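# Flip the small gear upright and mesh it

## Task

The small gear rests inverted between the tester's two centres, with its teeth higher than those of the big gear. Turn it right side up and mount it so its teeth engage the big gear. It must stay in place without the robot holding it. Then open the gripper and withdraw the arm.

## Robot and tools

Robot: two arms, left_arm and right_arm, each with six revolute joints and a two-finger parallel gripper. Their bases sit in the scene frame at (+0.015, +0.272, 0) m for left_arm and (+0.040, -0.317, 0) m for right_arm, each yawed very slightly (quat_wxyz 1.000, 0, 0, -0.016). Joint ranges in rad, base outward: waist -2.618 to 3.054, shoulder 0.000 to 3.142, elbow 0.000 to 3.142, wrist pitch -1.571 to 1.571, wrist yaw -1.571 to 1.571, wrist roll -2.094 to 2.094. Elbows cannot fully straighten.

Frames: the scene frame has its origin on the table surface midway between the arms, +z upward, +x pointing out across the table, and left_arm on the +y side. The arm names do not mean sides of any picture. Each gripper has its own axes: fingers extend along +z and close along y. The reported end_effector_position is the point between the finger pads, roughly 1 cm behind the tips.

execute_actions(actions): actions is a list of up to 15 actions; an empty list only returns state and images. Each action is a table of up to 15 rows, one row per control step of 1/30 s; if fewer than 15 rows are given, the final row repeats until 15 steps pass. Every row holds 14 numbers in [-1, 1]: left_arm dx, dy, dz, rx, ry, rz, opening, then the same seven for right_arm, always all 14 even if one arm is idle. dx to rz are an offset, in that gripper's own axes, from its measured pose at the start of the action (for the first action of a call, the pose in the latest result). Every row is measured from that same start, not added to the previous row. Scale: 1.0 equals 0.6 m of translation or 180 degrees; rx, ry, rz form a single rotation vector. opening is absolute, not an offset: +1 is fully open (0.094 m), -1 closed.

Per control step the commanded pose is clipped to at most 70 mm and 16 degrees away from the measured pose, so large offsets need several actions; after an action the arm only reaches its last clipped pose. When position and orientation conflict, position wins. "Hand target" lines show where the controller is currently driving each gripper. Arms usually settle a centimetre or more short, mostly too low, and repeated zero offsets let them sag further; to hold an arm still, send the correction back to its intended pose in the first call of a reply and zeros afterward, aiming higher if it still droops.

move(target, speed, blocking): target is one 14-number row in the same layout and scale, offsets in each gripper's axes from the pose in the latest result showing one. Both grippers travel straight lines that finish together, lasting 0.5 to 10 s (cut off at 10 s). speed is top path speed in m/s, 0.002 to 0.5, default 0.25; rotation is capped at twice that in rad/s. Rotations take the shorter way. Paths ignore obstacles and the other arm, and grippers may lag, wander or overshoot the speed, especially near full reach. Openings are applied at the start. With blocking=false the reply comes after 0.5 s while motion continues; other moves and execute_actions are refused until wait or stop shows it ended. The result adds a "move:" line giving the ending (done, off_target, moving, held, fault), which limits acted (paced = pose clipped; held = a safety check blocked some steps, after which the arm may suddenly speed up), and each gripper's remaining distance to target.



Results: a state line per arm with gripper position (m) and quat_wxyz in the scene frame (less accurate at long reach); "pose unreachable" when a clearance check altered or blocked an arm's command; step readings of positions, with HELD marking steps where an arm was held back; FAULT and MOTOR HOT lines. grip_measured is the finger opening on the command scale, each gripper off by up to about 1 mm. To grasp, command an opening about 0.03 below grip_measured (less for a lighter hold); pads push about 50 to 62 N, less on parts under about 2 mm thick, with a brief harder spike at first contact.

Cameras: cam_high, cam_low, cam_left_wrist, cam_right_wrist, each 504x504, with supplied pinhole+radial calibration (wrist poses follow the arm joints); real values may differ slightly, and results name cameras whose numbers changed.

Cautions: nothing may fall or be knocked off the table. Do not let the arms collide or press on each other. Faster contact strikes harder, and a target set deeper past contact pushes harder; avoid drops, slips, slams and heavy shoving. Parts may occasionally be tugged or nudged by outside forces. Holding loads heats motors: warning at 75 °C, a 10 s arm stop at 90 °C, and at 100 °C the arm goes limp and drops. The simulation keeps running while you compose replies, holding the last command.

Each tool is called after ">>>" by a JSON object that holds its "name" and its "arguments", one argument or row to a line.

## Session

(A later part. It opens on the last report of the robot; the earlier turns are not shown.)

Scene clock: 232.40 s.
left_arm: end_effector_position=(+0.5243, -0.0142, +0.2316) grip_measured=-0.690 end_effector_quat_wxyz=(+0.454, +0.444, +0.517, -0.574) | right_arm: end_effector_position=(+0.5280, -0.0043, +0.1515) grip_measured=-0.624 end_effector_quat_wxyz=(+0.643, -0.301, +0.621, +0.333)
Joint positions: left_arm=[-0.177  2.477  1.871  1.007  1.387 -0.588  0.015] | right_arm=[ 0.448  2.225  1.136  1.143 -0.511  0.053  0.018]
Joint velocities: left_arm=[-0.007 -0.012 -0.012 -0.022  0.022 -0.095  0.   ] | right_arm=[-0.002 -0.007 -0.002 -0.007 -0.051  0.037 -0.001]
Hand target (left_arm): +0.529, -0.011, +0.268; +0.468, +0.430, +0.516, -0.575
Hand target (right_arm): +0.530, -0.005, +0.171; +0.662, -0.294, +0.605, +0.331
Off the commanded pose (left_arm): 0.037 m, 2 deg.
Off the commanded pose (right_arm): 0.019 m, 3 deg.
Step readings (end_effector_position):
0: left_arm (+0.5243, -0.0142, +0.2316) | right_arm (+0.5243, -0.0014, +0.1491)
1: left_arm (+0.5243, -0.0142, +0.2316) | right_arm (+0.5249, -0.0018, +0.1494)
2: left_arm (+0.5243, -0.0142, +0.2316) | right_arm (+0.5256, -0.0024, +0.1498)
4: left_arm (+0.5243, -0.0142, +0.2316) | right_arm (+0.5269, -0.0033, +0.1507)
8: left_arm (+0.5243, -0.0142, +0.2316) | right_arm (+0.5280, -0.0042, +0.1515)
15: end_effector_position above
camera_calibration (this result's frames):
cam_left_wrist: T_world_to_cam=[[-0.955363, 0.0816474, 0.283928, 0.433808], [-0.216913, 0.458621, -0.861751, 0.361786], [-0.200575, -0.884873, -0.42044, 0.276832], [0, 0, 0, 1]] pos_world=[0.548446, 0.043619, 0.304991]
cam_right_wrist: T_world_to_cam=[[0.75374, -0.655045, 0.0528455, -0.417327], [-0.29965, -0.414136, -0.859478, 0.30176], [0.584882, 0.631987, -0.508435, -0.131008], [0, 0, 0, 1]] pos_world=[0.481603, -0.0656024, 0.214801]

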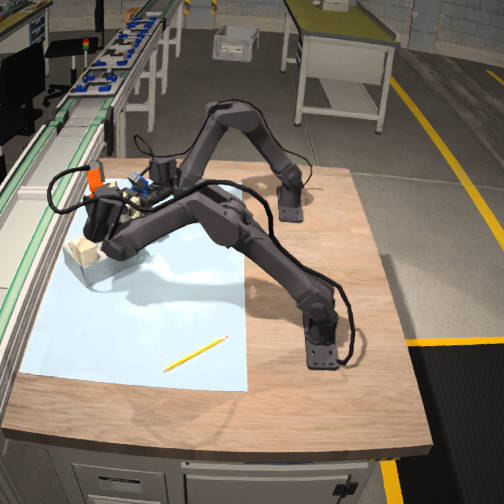

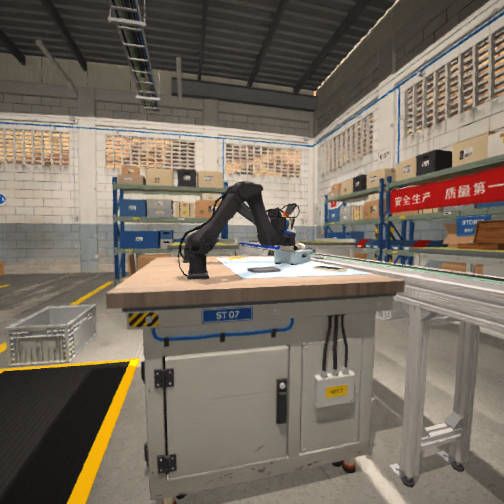

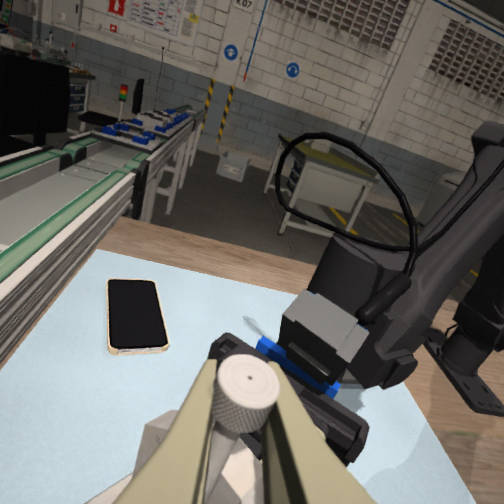

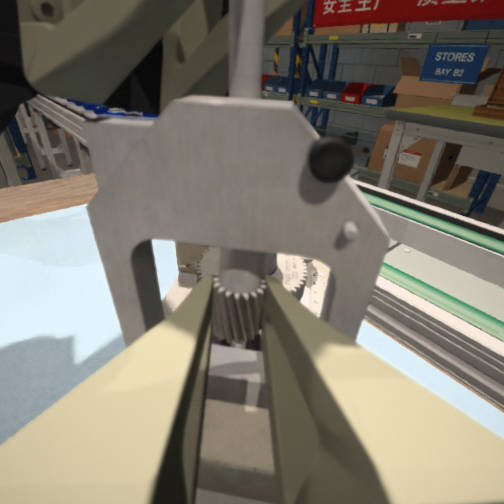

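Lower.

>>> {"name": "execute_actions", "arguments": {
  "actions": [
    [[-0.062,0,0,-0.006,-0.012,0,-0.8, -0.002,-0.003,0.001,0.003,-0.004,-0.004,-0.78]],
    [[-0.062,0,0,-0.006,-0.012,0,-0.8, 0.0,-0.003,0.001,0.003,-0.004,-0.004,-0.78]],
    [[-0.062,0,0,-0.006,-0.012,0,-0.8, 0.0,-0.003,0.001,0.003,-0.004,-0.004,-0.78]]
  ]
}}

>>> {"name": "zoom_image", "arguments": {
  "camera": "cam_right_wrist",
  "region": [140, 160, 340, 360]
}}

Scene clock: 234.10 s.
left_arm: end_effector_position=(+0.5243, -0.0142, +0.2316) grip_measured=-0.690 end_effector_quat_wxyz=(+0.454, +0.444, +0.517, -0.574) | right_arm: end_effector_position=(+0.5280, -0.0043, +0.1512) grip_measured=-0.624 end_effector_quat_wxyz=(+0.647, -0.301, +0.616, +0.332)
Joint positions: left_arm=[-0.177  2.477  1.871  1.007  1.387 -0.588  0.015] | right_arm=[ 0.448  2.234  1.136  1.165 -0.511  0.053  0.018]
Joint velocities: left_arm=[-0.012 -0.007 -0.002  0.007  0.022 -0.051  0.   ] | right_arm=[ 0.007 -0.007 -0.002 -0.007  0.007  0.022 -0.   ]
Hand target (left_arm): +0.529, -0.011, +0.268; +0.468, +0.430, +0.516, -0.575
Hand target (right_arm): +0.530, -0.005, +0.151; +0.652, -0.300, +0.614, +0.328
Off the commanded pose (left_arm): 0.037 m, 2 deg.
Off the commanded pose (right_arm): 0.002 m, 1 deg.
Step readings (end_effector_position; steps 1 to 15: 1st action; 16 to 30: 2nd action; 31 to 45: 3rd action):
0: left_arm (+0.5243, -0.0142, +0.2316) | right_arm (+0.5280, -0.0043, +0.1515)
1: left_arm (+0.5243, -0.0142, +0.2316) | right_arm (+0.5280, -0.0043, +0.1515)
2: left_arm (+0.5243, -0.0142, +0.2316) | right_arm (+0.5280, -0.0043, +0.1515)
4: left_arm (+0.5243, -0.0142, +0.2316) | right_arm (+0.5280, -0.0043, +0.1515)
8: left_arm (+0.5243, -0.0142, +0.2316) | right_arm (+0.5280, -0.0043, +0.1515)
15: left_arm (+0.5243, -0.0142, +0.2316) | right_arm (+0.5280, -0.0043, +0.1515)
16: left_arm (+0.5243, -0.0142, +0.2316) | right_arm (+0.5281, -0.0042, +0.1512)
17: left_arm (+0.5243, -0.0142, +0.2316) | right_arm (+0.5281, -0.0042, +0.1512)
19: left_arm (+0.5243, -0.0142, +0.2316) | right_arm (+0.5280, -0.0042, +0.1513)
23: left_arm (+0.5243, -0.0142, +0.2316) | right_arm (+0.5281, -0.0042, +0.1513)
30: left_arm (+0.5243, -0.0142, +0.2316) | right_arm (+0.5281, -0.0042, +0.1511)
31: left_arm (+0.5243, -0.0142, +0.2316) | right_arm (+0.5281, -0.0042, +0.1512)
32: left_arm (+0.5243, -0.0142, +0.2316) | right_arm (+0.5281, -0.0042, +0.1512)
34: left_arm (+0.5243, -0.0142, +0.2316) | right_arm (+0.5280, -0.0042, +0.1513)
38: left_arm (+0.5243, -0.0142, +0.2316) | right_arm (+0.5280, -0.0043, +0.1513)
45: end_effector_position above
camera_calibration (this result's frames):
cam_left_wrist: T_world_to_cam=[[-0.955363, 0.0816474, 0.283928, 0.433808], [-0.216913, 0.458621, -0.861751, 0.361786], [-0.200575, -0.884873, -0.42044, 0.276832], [0, 0, 0, 1]] pos_world=[0.548446, 0.043619, 0.304991]
cam_right_wrist: T_world_to_cam=[[0.753101, -0.655328, 0.0581723, -0.417784], [-0.289727, -0.409735, -0.864971, 0.297128], [0.590675, 0.634556, -0.498439, -0.135719], [0, 0, 0, 1]] pos_world=[0.480885, -0.0659205, 0.213663]

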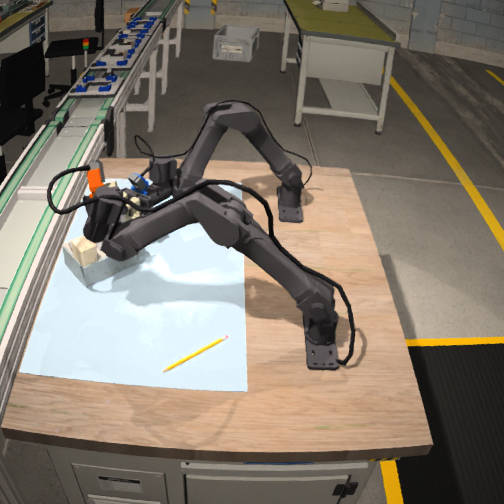

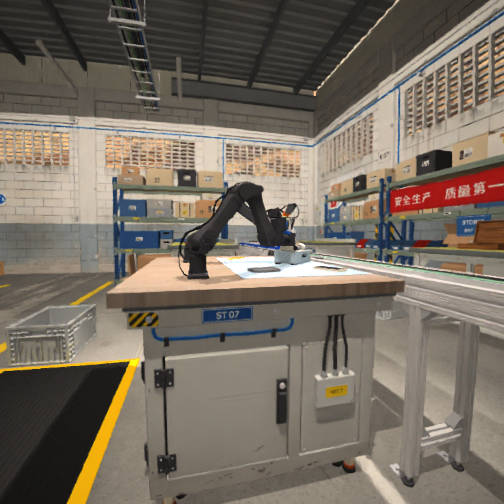

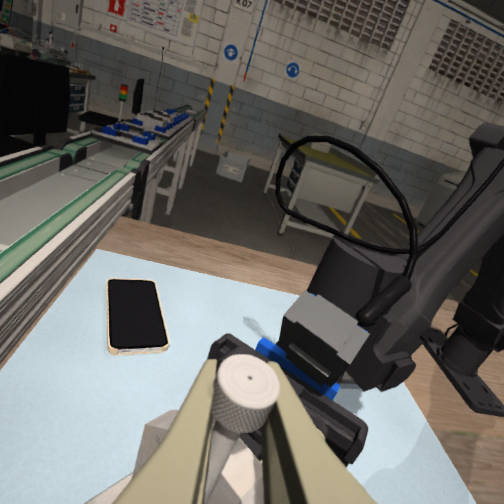

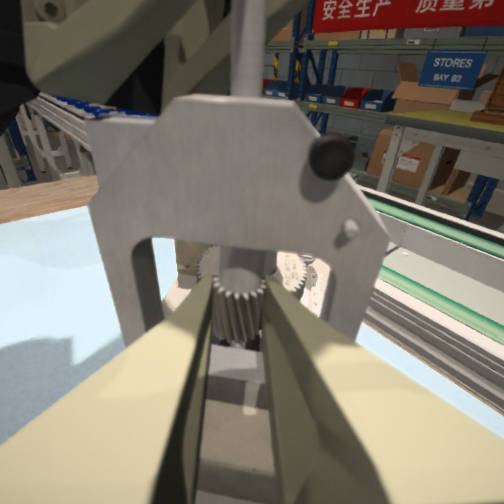

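Region (140, 160, 340, 360) of cam_right_wrist's 504x504 image, scaled by 2.520, with more detail than that image has.

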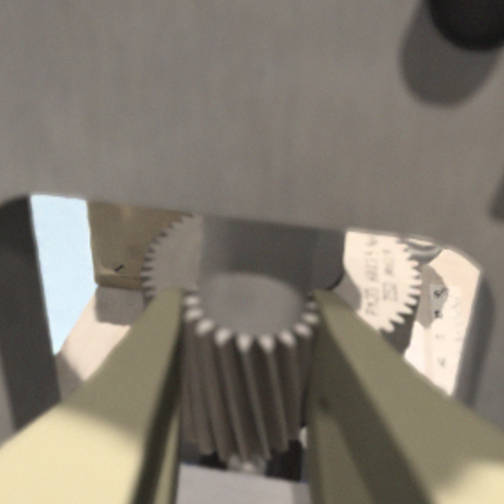

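>>> {"name": "execute_actions", "arguments": {
  "actions": [
    [[-0.062,0,0,-0.006,-0.012,0,-0.8, -0.006,-0.003,-0.006,0.003,0.012,-0.004,-0.78]],
    [[-0.062,0,0,-0.006,-0.012,0,-0.8, -0.006,-0.003,-0.006,0.003,0.012,-0.004,-0.78]]
  ]
}}

>>> {"name": "zoom_image", "arguments": {
  "camera": "cam_right_wrist",
  "region": [140, 160, 340, 360]
}}

Scene clock: 235.33 s.
left_arm: end_effector_position=(+0.5243, -0.0142, +0.2316) grip_measured=-0.690 end_effector_quat_wxyz=(+0.454, +0.444, +0.517, -0.574) | right_arm: end_effector_position=(+0.5276, -0.0043, +0.1488) grip_measured=-0.624 end_effector_quat_wxyz=(+0.631, -0.315, +0.633, +0.319)
Joint positions: left_arm=[-0.177  2.477  1.871  1.007  1.387 -0.588  0.015] | right_arm=[ 0.448  2.195  1.136  1.059 -0.511  0.006  0.018]
Joint velocities: left_arm=[-0.007 -0.012 -0.007  0.095 -0.051  0.007 -0.001] | right_arm=[ 0.012  0.007 -0.012 -0.007 -0.022 -0.007 -0.   ]
Hand target (left_arm): +0.529, -0.011, +0.268; +0.468, +0.430, +0.516, -0.575
Hand target (right_arm): +0.527, -0.008, +0.152; +0.630, -0.315, +0.637, +0.313
Off the commanded pose (left_arm): 0.037 m, 2 deg.
Off the commanded pose (right_arm): 0.005 m, 1 deg.
Step readings (end_effector_position; steps 1 to 15: 1st action; 16 to 30: 2nd action):
0: left_arm (+0.5243, -0.0142, +0.2316) | right_arm (+0.5280, -0.0043, +0.1512)
1: left_arm (+0.5243, -0.0142, +0.2316) | right_arm (+0.5280, -0.0042, +0.1509)
2: left_arm (+0.5243, -0.0142, +0.2316) | right_arm (+0.5280, -0.0041, +0.1504)
4: left_arm (+0.5243, -0.0142, +0.2316) | right_arm (+0.5280, -0.0042, +0.1502)
8: left_arm (+0.5243, -0.0142, +0.2316) | right_arm (+0.5280, -0.0041, +0.1487)
15: left_arm (+0.5243, -0.0142, +0.2316) | right_arm (+0.5280, -0.0041, +0.1487)
16: left_arm (+0.5243, -0.0142, +0.2316) | right_arm (+0.5279, -0.0042, +0.1490)
17: left_arm (+0.5243, -0.0142, +0.2316) | right_arm (+0.5279, -0.0042, +0.1488)
19: left_arm (+0.5243, -0.0142, +0.2316) | right_arm (+0.5277, -0.0043, +0.1488)
23: left_arm (+0.5243, -0.0142, +0.2316) | right_arm (+0.5276, -0.0043, +0.1488)
30: end_effector_position above
camera_calibration (this result's frames):
cam_left_wrist: T_world_to_cam=[[-0.955253, 0.0816692, 0.284293, 0.433666], [-0.217228, 0.45864, -0.861662, 0.361931], [-0.200759, -0.884861, -0.420377, 0.276914], [0, 0, 0, 1]] pos_world=[0.548475, 0.0436172, 0.304982]
cam_right_wrist: T_world_to_cam=[[0.754285, -0.652086, 0.0764112, -0.420656], [-0.310224, -0.456556, -0.833857, 0.300837], [0.578633, 0.605261, -0.546666, -0.123184], [0, 0, 0, 1]] pos_world=[0.4819, -0.0623969, 0.215658]

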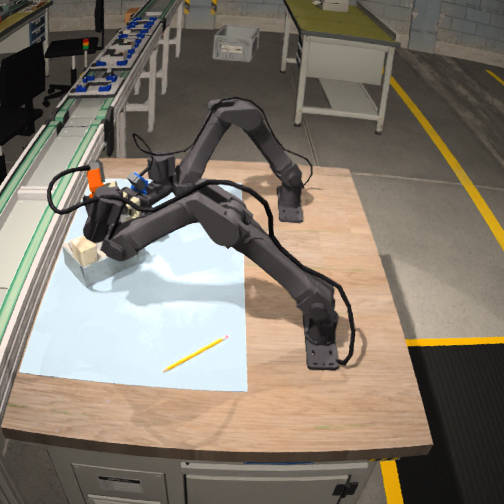

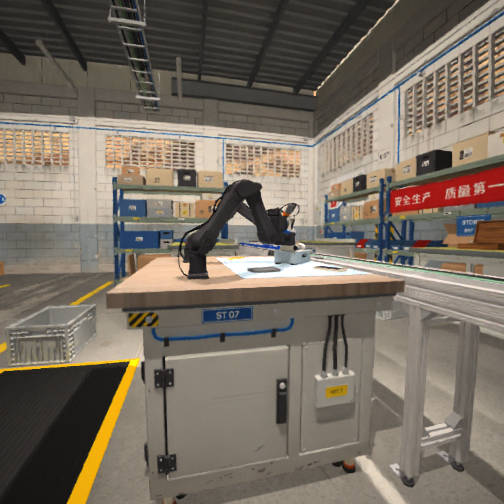

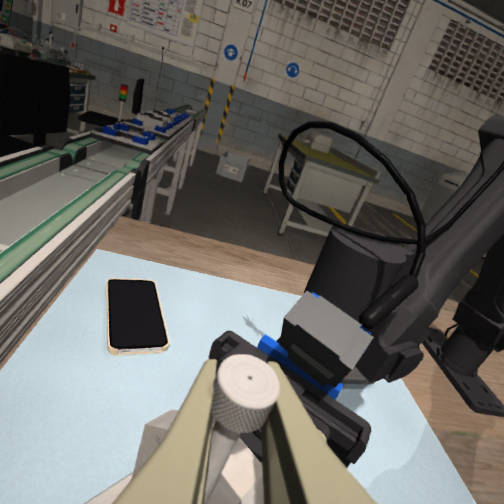

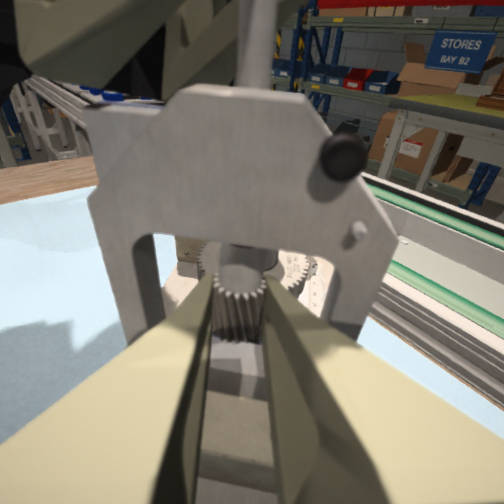

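Region (140, 160, 340, 360) of cam_right_wrist's 504x504 image, scaled by 2.520, with more detail than that image has.

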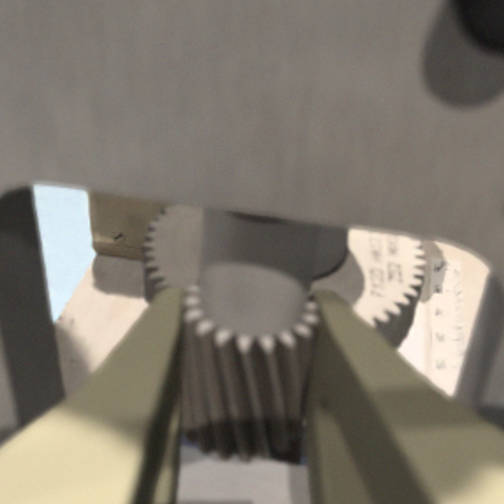

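>>> {"name": "execute_actions", "arguments": {
  "actions": [
    [[-0.03,0,0,-0.01,-0.01,0,-0.8, -0.005,-0.002,-0.004,0.002,0.002,0.006,-0.78]],
    [[-0.03,0,0,-0.01,-0.01,0,-0.8, -0.005,-0.002,-0.004,0.002,0.002,0.002,-0.78]],
    [[-0.026,0,0,-0.01,-0.01,0,-0.8, -0.005,-0.002,-0.004,0.002,0.002,0.002,-0.78]],
    [[-0.02,0,0,-0.01,-0.01,0,-0.8, -0.005,-0.002,-0.004,0.002,0.002,0.002,-0.78]],
    [[-0.015,0,0,-0.01,-0.01,0,-0.8, -0.005,-0.002,-0.004,0.002,0.002,0.002,-0.59]],
    [[-0.015,0,0,-0.01,-0.01,0,-0.8, -0.005,-0.002,-0.004,0.002,0.002,0.002,-0.55]]
  ]
}}

Scene clock: 238.60 s.
left_arm: end_effector_position=(+0.5253, -0.0136, +0.2222) grip_measured=-0.690 end_effector_quat_wxyz=(+0.479, +0.428, +0.516, -0.567) | right_arm: end_effector_position=(+0.5274, -0.0042, +0.1466) grip_measured=-0.553 end_effector_quat_wxyz=(+0.627, -0.313, +0.637, +0.321)
Joint positions: left_arm=[-0.179  2.477  1.801  1.106  1.327 -0.596  0.015] | right_arm=[ 0.448  2.195  1.136  1.05  -0.513  0.011  0.021]
Joint velocities: left_arm=[ 0.012 -0.012  0.007  0.066  0.022  0.066  0.   ] | right_arm=[ 0.002  0.007  0.007  0.066  0.007 -0.022 -0.   ]
Hand target (left_arm): +0.527, -0.013, +0.232; +0.489, +0.416, +0.518, -0.565
Hand target (right_arm): +0.527, -0.007, +0.152; +0.628, -0.311, +0.638, +0.320
Off the commanded pose (left_arm): 0.010 m, 2 deg.
Off the commanded pose (right_arm): 0.006 m, 0 deg.
Step readings (end_effector_position; steps 1 to 15: 1st action; 16 to 30: 2nd action; 31 to 45: 3rd action; 46 to 60: 4th action; 61 to 75: 5th action; 76 to 90: 6th action):
0: left_arm (+0.5243, -0.0142, +0.2316) | right_arm (+0.5276, -0.0043, +0.1487)
1: left_arm (+0.5243, -0.0142, +0.2309) | right_arm (+0.5276, -0.0043, +0.1487)
2: left_arm (+0.5244, -0.0141, +0.2300) | right_arm (+0.5276, -0.0043, +0.1487)
4: left_arm (+0.5243, -0.0141, +0.2280) | right_arm (+0.5276, -0.0043, +0.1487)
8: left_arm (+0.5245, -0.0140, +0.2269) | right_arm (+0.5276, -0.0043, +0.1487)
15: left_arm (+0.5245, -0.0140, +0.2269) | right_arm (+0.5276, -0.0043, +0.1487)
16: left_arm (+0.5245, -0.0140, +0.2263) | right_arm (+0.5276, -0.0043, +0.1487)
17: left_arm (+0.5246, -0.0140, +0.2255) | right_arm (+0.5276, -0.0043, +0.1487)
19: left_arm (+0.5247, -0.0139, +0.2244) | right_arm (+0.5274, -0.0043, +0.1487)
23: left_arm (+0.5247, -0.0139, +0.2244) | right_arm (+0.5274, -0.0042, +0.1487)
30: left_arm (+0.5247, -0.0139, +0.2244) | right_arm (+0.5274, -0.0042, +0.1487)
31: left_arm (+0.5247, -0.0139, +0.2239) | right_arm (+0.5274, -0.0042, +0.1487)
32: left_arm (+0.5248, -0.0138, +0.2236) | right_arm (+0.5274, -0.0042, +0.1487)
34: left_arm (+0.5250, -0.0138, +0.2237) | right_arm (+0.5274, -0.0042, +0.1487)
38: left_arm (+0.5250, -0.0137, +0.2238) | right_arm (+0.5274, -0.0042, +0.1487)
45: left_arm (+0.5250, -0.0137, +0.2239) | right_arm (+0.5274, -0.0042, +0.1487)
46: left_arm (+0.5250, -0.0136, +0.2233) | right_arm (+0.5274, -0.0042, +0.1487)
47: left_arm (+0.5252, -0.0136, +0.2232) | right_arm (+0.5274, -0.0042, +0.1487)
49: left_arm (+0.5252, -0.0136, +0.2234) | right_arm (+0.5274, -0.0042, +0.1487)
53: left_arm (+0.5251, -0.0137, +0.2236) | right_arm (+0.5274, -0.0042, +0.1487)
60: left_arm (+0.5251, -0.0137, +0.2236) | right_arm (+0.5274, -0.0042, +0.1487)
61: left_arm (+0.5252, -0.0136, +0.2231) | right_arm (+0.5274, -0.0042, +0.1487)
62: left_arm (+0.5253, -0.0137, +0.2229) | right_arm (+0.5274, -0.0042, +0.1487)
64: left_arm (+0.5253, -0.0137, +0.2231) | right_arm (+0.5274, -0.0042, +0.1487)
68: left_arm (+0.5253, -0.0137, +0.2234) | right_arm (+0.5274, -0.0042, +0.1487)
75: left_arm (+0.5253, -0.0137, +0.2235) | right_arm (+0.5274, -0.0042, +0.1487)
76: left_arm (+0.5253, -0.0138, +0.2231) | right_arm (+0.5274, -0.0042, +0.1486)
77: left_arm (+0.5253, -0.0137, +0.2222) | right_arm (+0.5274, -0.0042, +0.1482)
79: left_arm (+0.5253, -0.0137, +0.2220) | right_arm (+0.5274, -0.0042, +0.1475)
83: left_arm (+0.5253, -0.0136, +0.2222) | right_arm (+0.5274, -0.0042, +0.1469)
90: end_effector_position above
camera_calibration (this result's frames):
cam_left_wrist: T_world_to_cam=[[-0.962515, 0.0407241, 0.268152, 0.444087], [-0.226726, 0.421808, -0.87788, 0.361873], [-0.14886, -0.90577, -0.396764, 0.24086], [0, 0, 0, 1]] pos_world=[0.545341, 0.0474375, 0.294162]
cam_right_wrist: T_world_to_cam=[[0.755932, -0.651171, 0.067409, -0.419829], [-0.320266, -0.457655, -0.829447, 0.303686], [0.570962, 0.605416, -0.554503, -0.119136], [0, 0, 0, 1]] pos_world=[0.482645, -0.06227, 0.21413]

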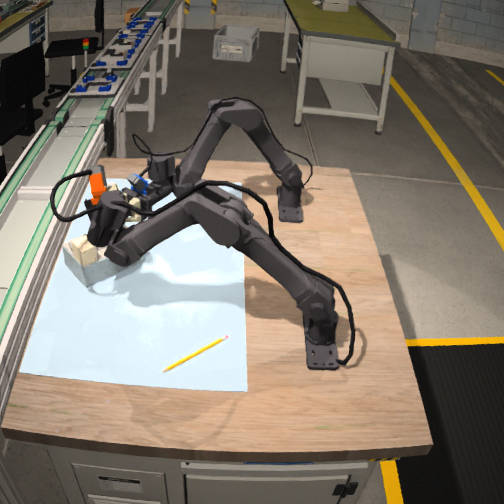

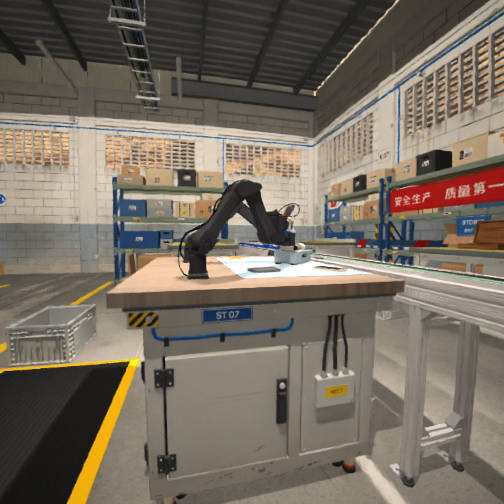

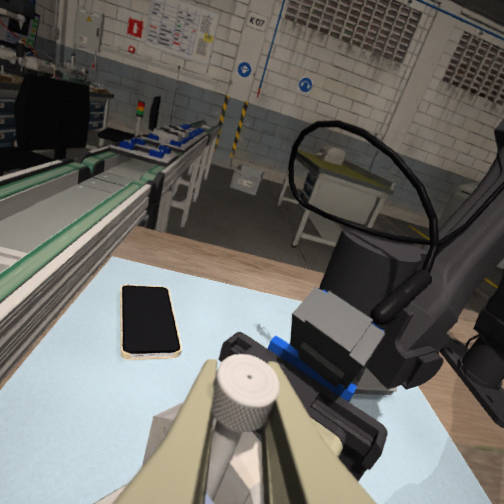

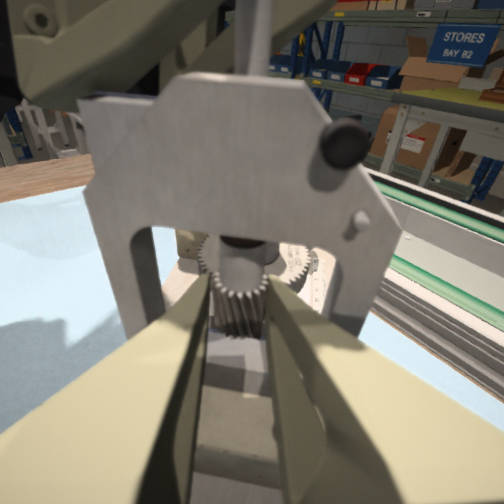

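>>> {"name": "execute_actions", "arguments": {
  "actions": [
    [[-0.015,0,0,0,0,0.01,-0.5, -0.012,-0.002,-0.004,0,-0.004,0,-0.42]]
  ]
}}

>>> {"name": "move", "arguments": {
  "target": [-0.016,0,0,0,0,0.01,-0.5, -0.015,-0.004,-0.065,0,-0.006,0,-0.42],
  "speed": 0.05
}}

>>> {"name": "zoom_image", "arguments": {
  "camera": "cam_right_wrist",
  "region": [140, 120, 340, 320]
}}

Scene clock: 239.30 s.
left_arm: end_effector_position=(+0.5256, -0.0132, +0.2220) grip_measured=-0.503 end_effector_quat_wxyz=(+0.482, +0.431, +0.514, -0.564) | right_arm: end_effector_position=(+0.5274, -0.0042, +0.1466) grip_measured=-0.423 end_effector_quat_wxyz=(+0.627, -0.313, +0.637, +0.321)
Joint positions: left_arm=[-0.179  2.477  1.801  1.104  1.327 -0.582  0.023] | right_arm=[ 0.448  2.195  1.136  1.05  -0.513  0.011  0.027]
Joint velocities: left_arm=[ 0.017  0.012  0.002 -0.037 -0.022  0.007  0.   ] | right_arm=[ 0.007  0.007 -0.007 -0.051  0.066  0.037 -0.   ]
Hand target (left_arm): +0.527, -0.013, +0.231; +0.488, +0.436, +0.509, -0.559
Hand target (right_arm): +0.527, -0.007, +0.154; +0.631, -0.311, +0.633, +0.323
Off the commanded pose (left_arm): 0.009 m, 1 deg.
Off the commanded pose (right_arm): 0.008 m, 1 deg.
Step readings (end_effector_position):
0: left_arm (+0.5253, -0.0136, +0.2222) | right_arm (+0.5274, -0.0042, +0.1466)
1: left_arm (+0.5253, -0.0136, +0.2222) | right_arm (+0.5274, -0.0042, +0.1466)
2: left_arm (+0.5255, -0.0132, +0.2222) | right_arm (+0.5274, -0.0042, +0.1466)
4: left_arm (+0.5257, -0.0132, +0.2220) | right_arm (+0.5274, -0.0042, +0.1466)
8: left_arm (+0.5257, -0.0132, +0.2220) | right_arm (+0.5274, -0.0042, +0.1466)
15: end_effector_position above
camera_calibration (this result's frames):
cam_left_wrist: T_world_to_cam=[[-0.965598, 0.0385579, 0.257164, 0.44845], [-0.217574, 0.421813, -0.880191, 0.357316], [-0.142414, -0.905863, -0.398912, 0.238251], [0, 0, 0, 1]] pos_world=[0.544695, 0.0478109, 0.294222]
cam_right_wrist: T_world_to_cam=[[0.755932, -0.651171, 0.067409, -0.419829], [-0.320266, -0.457655, -0.829447, 0.303686], [0.570962, 0.605416, -0.554503, -0.119136], [0, 0, 0, 1]] pos_world=[0.482645, -0.06227, 0.21413]

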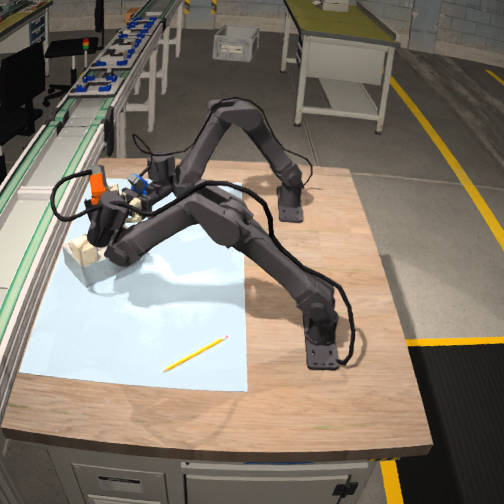

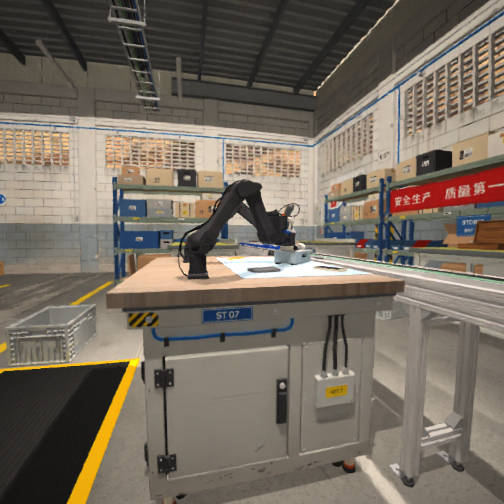

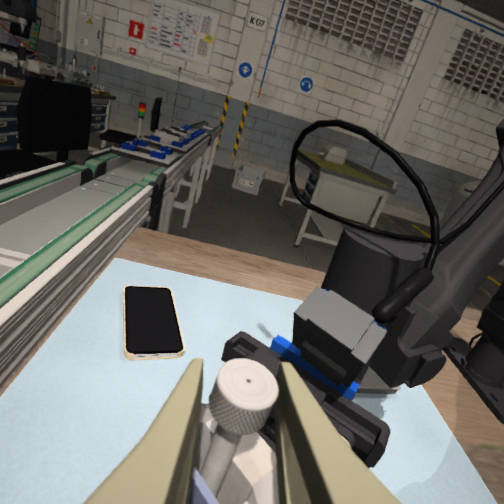

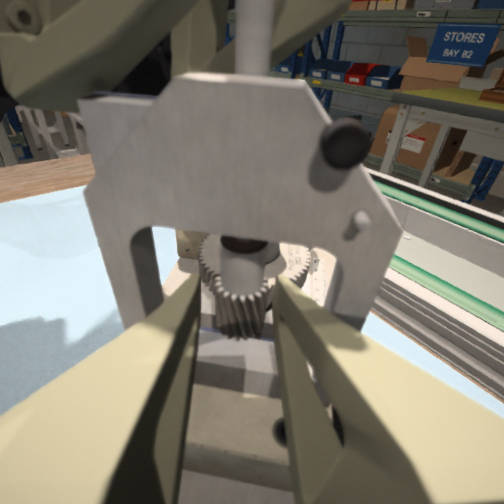

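Scene clock: 240.43 s.
left_arm: end_effector_position=(+0.5254, -0.0133, +0.2219) grip_measured=-0.503 end_effector_quat_wxyz=(+0.484, +0.433, +0.512, -0.561) | right_arm: end_effector_position=(+0.5087, -0.0314, +0.1449) grip_measured=-0.423 end_effector_quat_wxyz=(+0.626, -0.313, +0.638, +0.321)
Joint positions: left_arm=[-0.179  2.477  1.801  1.104  1.328 -0.573  0.023] | right_arm=[ 0.404  2.126  1.001  1.112 -0.558  0.011  0.027]
Joint velocities: left_arm=[ 0.002 -0.012 -0.002  0.007 -0.007 -0.007  0.   ] | right_arm=[-0.017 -0.007 -0.007  0.007 -0.051  0.007  0.001]
Hand target (left_arm): +0.527, -0.012, +0.231; +0.491, +0.438, +0.507, -0.556
Hand target (right_arm): +0.507, -0.037, +0.156; +0.633, -0.311, +0.631, +0.323
Off the commanded pose (left_arm): 0.010 m, 1 deg.
Off the commanded pose (right_arm): 0.013 m, 1 deg.
move: off_target (right_arm)
camera_calibration (this result's frames):
cam_left_wrist: T_world_to_cam=[[-0.967921, 0.0385411, 0.248283, 0.451482], [-0.209407, 0.42233, -0.881922, 0.353307], [-0.138848, -0.905623, -0.400711, 0.236711], [0, 0, 0, 1]] pos_world=[0.54385, 0.0477582, 0.294346]
cam_right_wrist: T_world_to_cam=[[0.756441, -0.650834, 0.0648911, -0.423197], [-0.323418, -0.458432, -0.827792, 0.28517], [0.568504, 0.60519, -0.557269, -0.0912759], [0, 0, 0, 1]] pos_world=[0.464244, -0.0894608, 0.212658]

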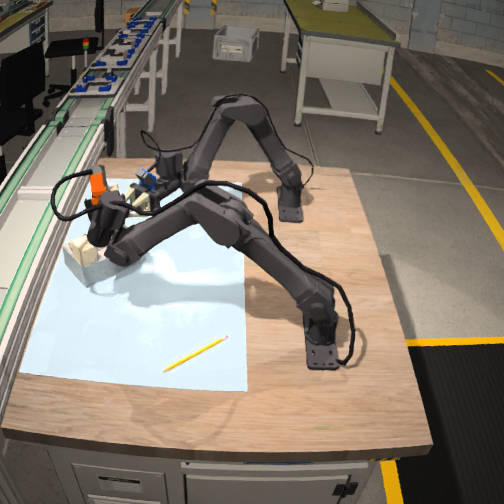

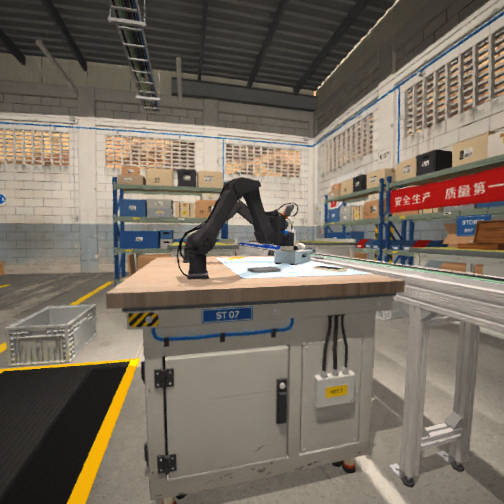

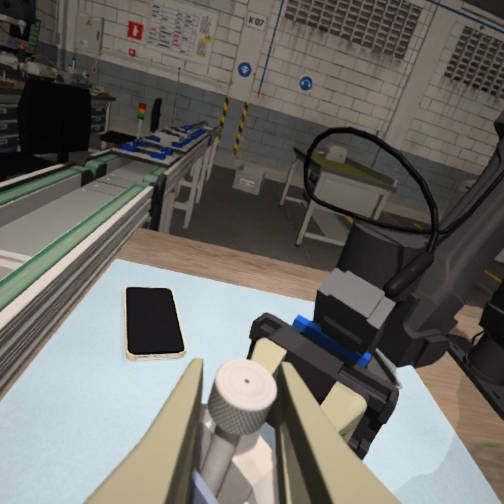

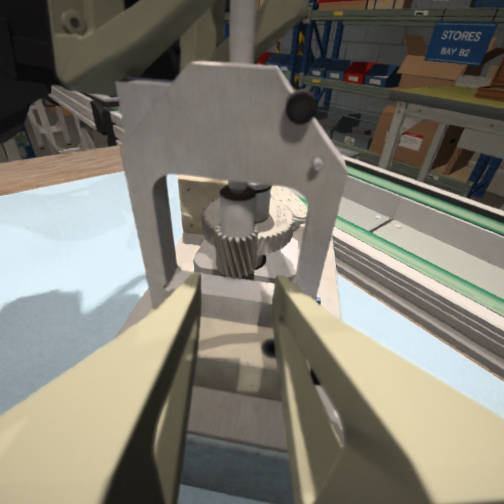

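Region (140, 120, 340, 320) of cam_right_wrist's 504x504 image, scaled by 2.520, with more detail than that image has.

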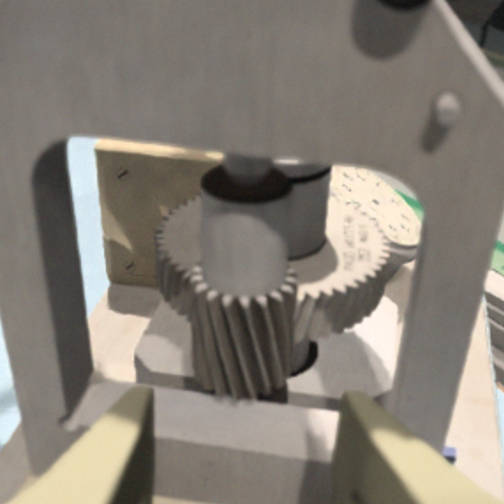

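>>> {"name": "move", "arguments": {
  "target": [-0.03,0,-0.1,0,0,0,-0.5, -0.03,0,-0.12,0,0,0,-0.42],
  "speed": 0.1
}}

Scene clock: 241.83 s.
left_arm: end_effector_position=(+0.5263, +0.0462, +0.2213) grip_measured=-0.503 end_effector_quat_wxyz=(+0.466, +0.422, +0.527, -0.572) | right_arm: end_effector_position=(+0.4700, -0.0851, +0.1566) grip_measured=-0.423 end_effector_quat_wxyz=(+0.618, -0.311, +0.645, +0.323)
Joint positions: left_arm=[-0.064  2.511  1.803  1.404  1.433 -0.902  0.023] | right_arm=[ 0.297  1.934  0.767  1.133 -0.664  0.011  0.027]
Joint velocities: left_arm=[ 0.002 -0.012  0.071  0.051  0.022 -0.125  0.002] | right_arm=[ 0.002  0.002 -0.017 -0.022 -0.051  0.066 -0.   ]
Hand target (left_arm): +0.528, +0.048, +0.235; +0.485, +0.433, +0.512, -0.561
Hand target (right_arm): +0.467, -0.089, +0.164; +0.626, -0.314, +0.638, +0.320
Off the commanded pose (left_arm): 0.013 m, 3 deg.
Off the commanded pose (right_arm): 0.009 m, 1 deg.
move: off_target (left_arm)
camera_calibration (this result's frames):
cam_left_wrist: T_world_to_cam=[[-0.952833, 0.0409254, 0.300722, 0.430584], [-0.254326, 0.433028, -0.864757, 0.347187], [-0.165612, -0.900451, -0.402195, 0.304598], [0, 0, 0, 1]] pos_world=[0.549018, 0.106312, 0.293254]
cam_right_wrist: T_world_to_cam=[[0.757386, -0.650893, 0.0520077, -0.42801], [-0.340621, -0.461789, -0.81898, 0.264195], [0.557085, 0.60257, -0.57146, -0.0229461], [0, 0, 0, 1]] pos_world=[0.426942, -0.142759, 0.225518]

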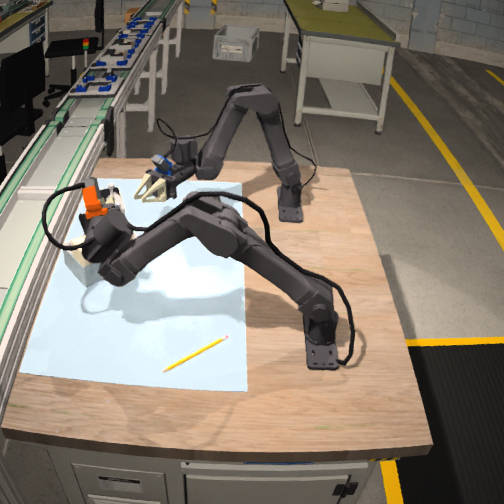

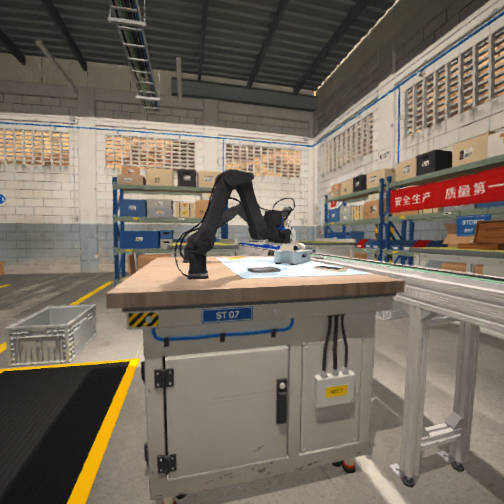

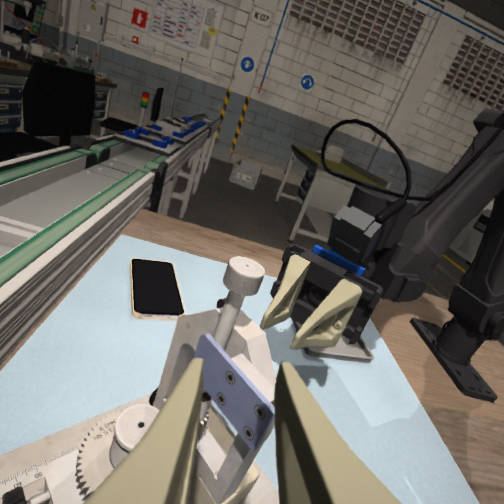

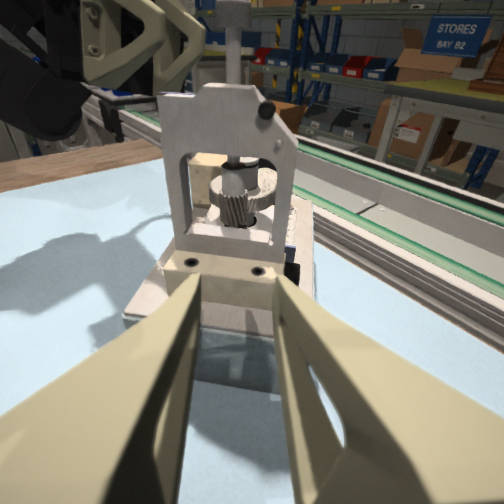

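Open the left gripper fully to see the mesh.

>>> {"name": "move", "arguments": {
  "target": [-0.04,0.0,-0.02,-0.1,0.05,0,1, -0.015,0,0,0,0,0,-0.42],
  "speed": 0.15
}}

Scene clock: 244.13 s.
left_arm: end_effector_position=(+0.5293, +0.0587, +0.2225) grip_measured=+1.000 end_effector_quat_wxyz=(+0.467, +0.384, +0.658, -0.450) | right_arm: end_effector_position=(+0.4696, -0.0851, +0.1501) grip_measured=-0.423 end_effector_quat_wxyz=(+0.607, -0.309, +0.656, +0.325)
Joint positions: left_arm=[-0.064  2.131  1.64   0.074  1.166  0.148  0.094] | right_arm=[ 0.297  1.934  0.767  1.102 -0.664  0.011  0.027]
Joint velocities: left_arm=[-0.007  0.012 -0.002 -0.066 -0.051  0.066  0.   ] | right_arm=[-0.002 -0.012  0.002  0.007 -0.125 -0.037 -0.   ]
Hand target (left_arm): +0.531, +0.061, +0.241; +0.481, +0.392, +0.648, -0.441
Hand target (right_arm): +0.470, -0.085, +0.165; +0.618, -0.311, +0.645, +0.323
Off the commanded pose (left_arm): 0.021 m, 3 deg.
Off the commanded pose (right_arm): 0.016 m, 2 deg.
move: off_target (left_arm, right_arm)
camera_calibration (this result's frames):
cam_left_wrist: T_world_to_cam=[[-0.899613, -0.286285, 0.329754, 0.417097], [-0.435609, 0.535275, -0.723689, 0.402157], [0.0306722, -0.794684, -0.606248, 0.252123], [0, 0, 0, 1]] pos_world=[0.542676, 0.104502, 0.306347]
cam_right_wrist: T_world_to_cam=[[0.758927, -0.650252, 0.0346711, -0.425488], [-0.364653, -0.468502, -0.804695, 0.267295], [0.539498, 0.598062, -0.592675, -0.0153686], [0, 0, 0, 1]] pos_world=[0.428675, -0.142255, 0.220734]

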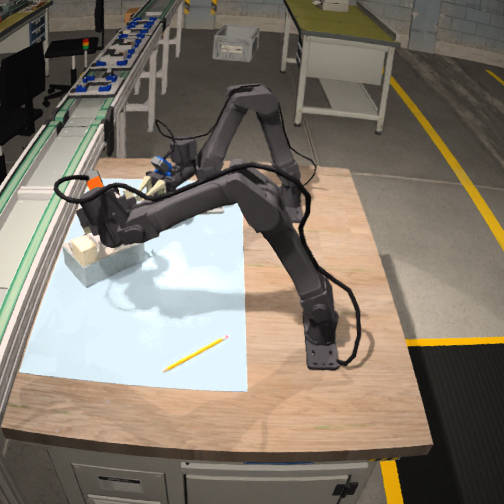

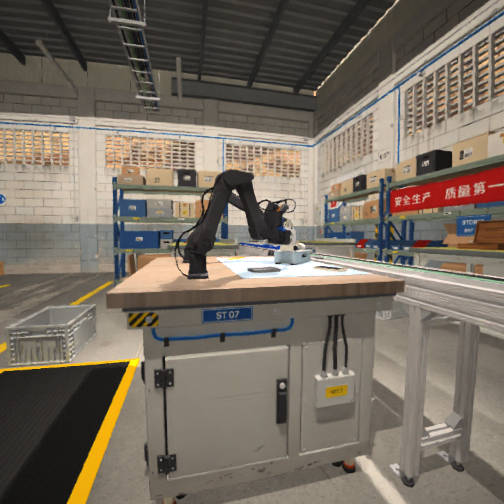

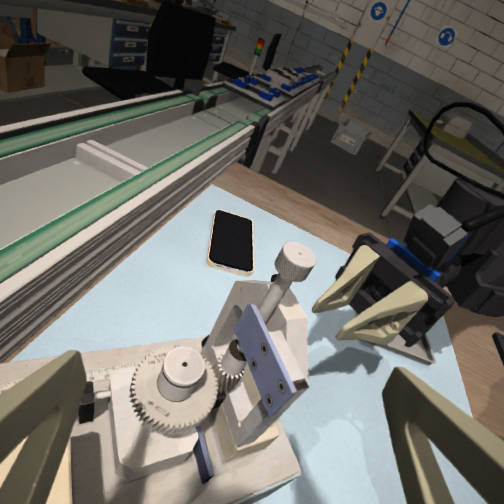

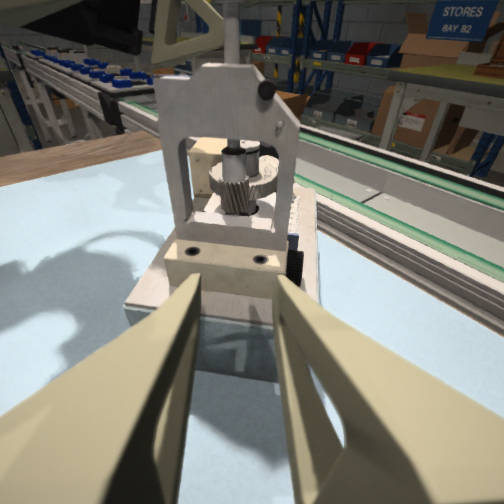

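>>> {"name": "zoom_image", "arguments": {
  "camera": "cam_left_wrist",
  "region": [60, 300, 320, 504]
}}

Region (60, 300, 320, 504) of cam_left_wrist's 504x504 image, scaled by 1.938, with more detail than that image has; it fills the top 395 rows of this view, and the rest is white.

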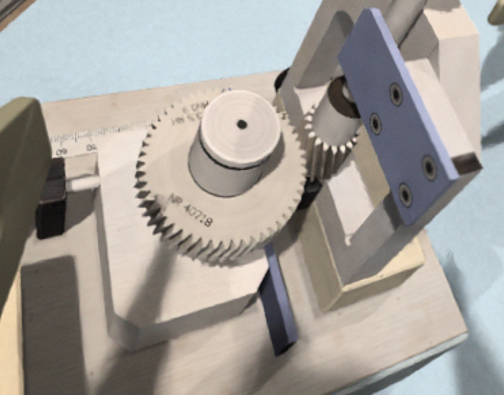

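>>> {"name": "zoom_image", "arguments": {
  "camera": "cam_left_wrist",
  "region": [180, 330, 260, 410]
}}

Region (180, 330, 260, 410) of cam_left_wrist's 504x504 image, scaled by 6.300, with more detail than that image has.

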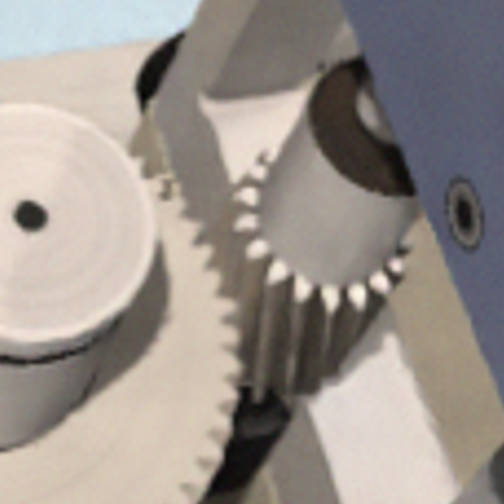

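>>> {"name": "zoom_image", "arguments": {
  "camera": "cam_right_wrist",
  "region": [120, 50, 360, 330]
}}

>>> {"name": "zoom_image", "arguments": {
  "camera": "cam_low",
  "region": [230, 200, 350, 290]
}}

Region (120, 50, 360, 330) of cam_right_wrist's 504x504 image, scaled by 1.800, with more detail than that image has; it fills the left 432 columns of this view, and the rest is white.

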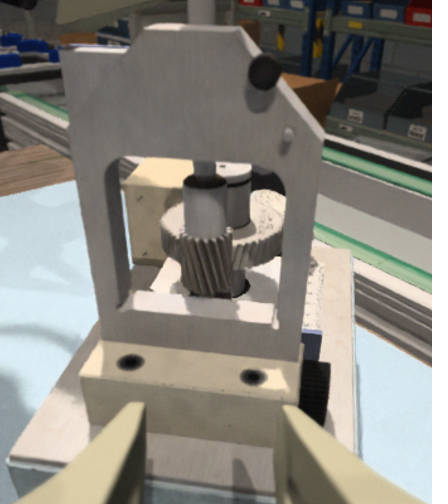

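Region (230, 200, 350, 290) of cam_low's 504x504 image, scaled by 4.200, with more detail than that image has; it fills the top 378 rows of this view, and the rest is white.

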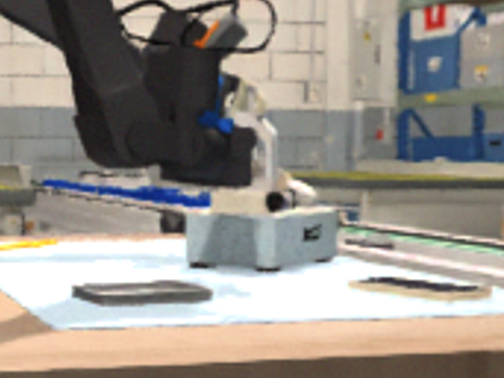

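>>> {"name": "move", "arguments": {
  "target": [-0.011,0.048,0.065,-0.13,0.1,0.077,-1, -0.03,0,0,0,-0.01,0,-0.42],
  "speed": 0.12
}}

Scene clock: 248.20 s.
left_arm: end_effector_position=(+0.5657, +0.0350, +0.1986) grip_measured=-0.978 end_effector_quat_wxyz=(+0.462, +0.421, +0.758, -0.186) | right_arm: end_effector_position=(+0.4696, -0.0851, +0.1501) grip_measured=-0.423 end_effector_quat_wxyz=(+0.605, -0.304, +0.658, +0.330)
Joint positions: left_arm=[-0.223  2.131  1.842 -0.337  0.536  0.478  0.001] | right_arm=[ 0.297  1.934  0.767  1.102 -0.664  0.027  0.027]
Joint velocities: left_arm=[ 0.002  0.012 -0.002  0.022  0.007  0.066  0.002] | right_arm=[ 0.012  0.007  0.002 -0.037 -0.051 -0.051 -0.   ]
Hand target (left_arm): +0.566, +0.030, +0.216; +0.474, +0.426, +0.748, -0.183
Hand target (right_arm): +0.471, -0.085, +0.168; +0.618, -0.304, +0.646, +0.330
Off the commanded pose (left_arm): 0.018 m, 2 deg.
Off the commanded pose (right_arm): 0.018 m, 2 deg.
move: off_target (left_arm, right_arm)
camera_calibration (this result's frames):
cam_left_wrist: T_world_to_cam=[[-0.796465, -0.604591, -0.0106513, 0.471322], [-0.524615, 0.699654, -0.485039, 0.410552], [0.300702, -0.380729, -0.874428, 0.103774], [0, 0, 0, 1]] pos_world=[0.559568, 0.0372225, 0.294896]
cam_right_wrist: T_world_to_cam=[[0.758747, -0.651106, 0.0190941, -0.423138], [-0.375106, -0.460708, -0.80439, 0.272821], [0.53254, 0.603166, -0.593794, -0.0114982], [0, 0, 0, 1]] pos_world=[0.429515, -0.142881, 0.220707]

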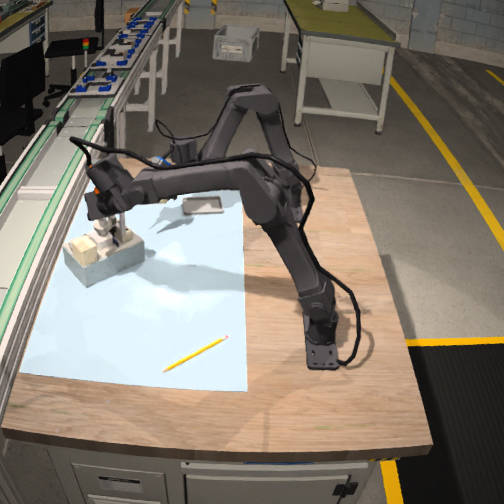

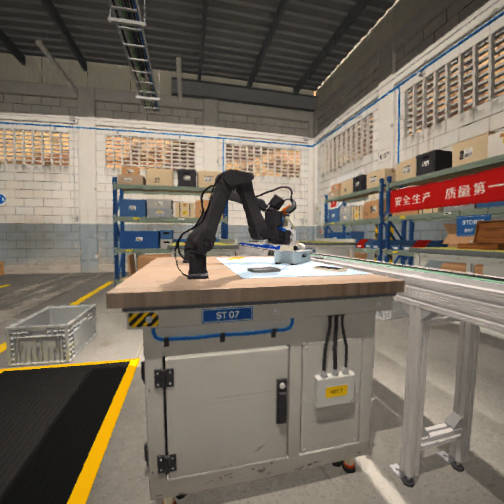

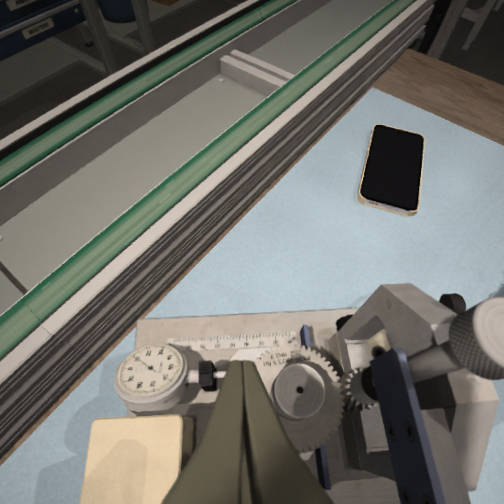

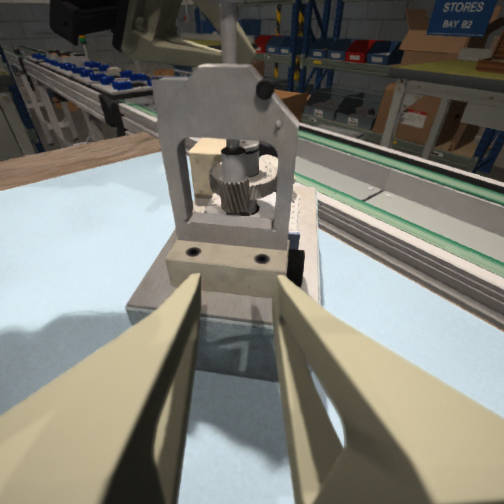

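>>> {"name": "zoom_image", "arguments": {
  "camera": "cam_left_wrist",
  "region": [240, 300, 440, 500]
}}

Region (240, 300, 440, 500) of cam_left_wrist's 504x504 image, scaled by 2.520, with more detail than that image has.

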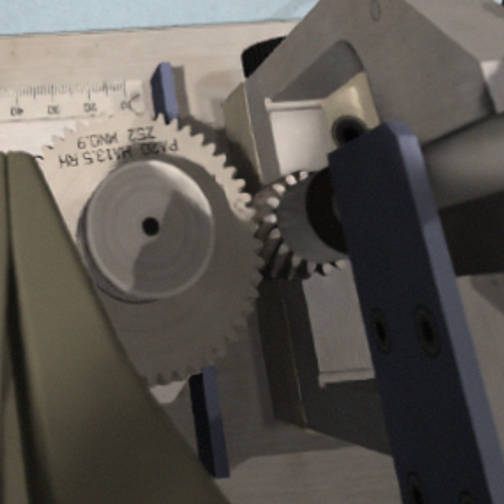

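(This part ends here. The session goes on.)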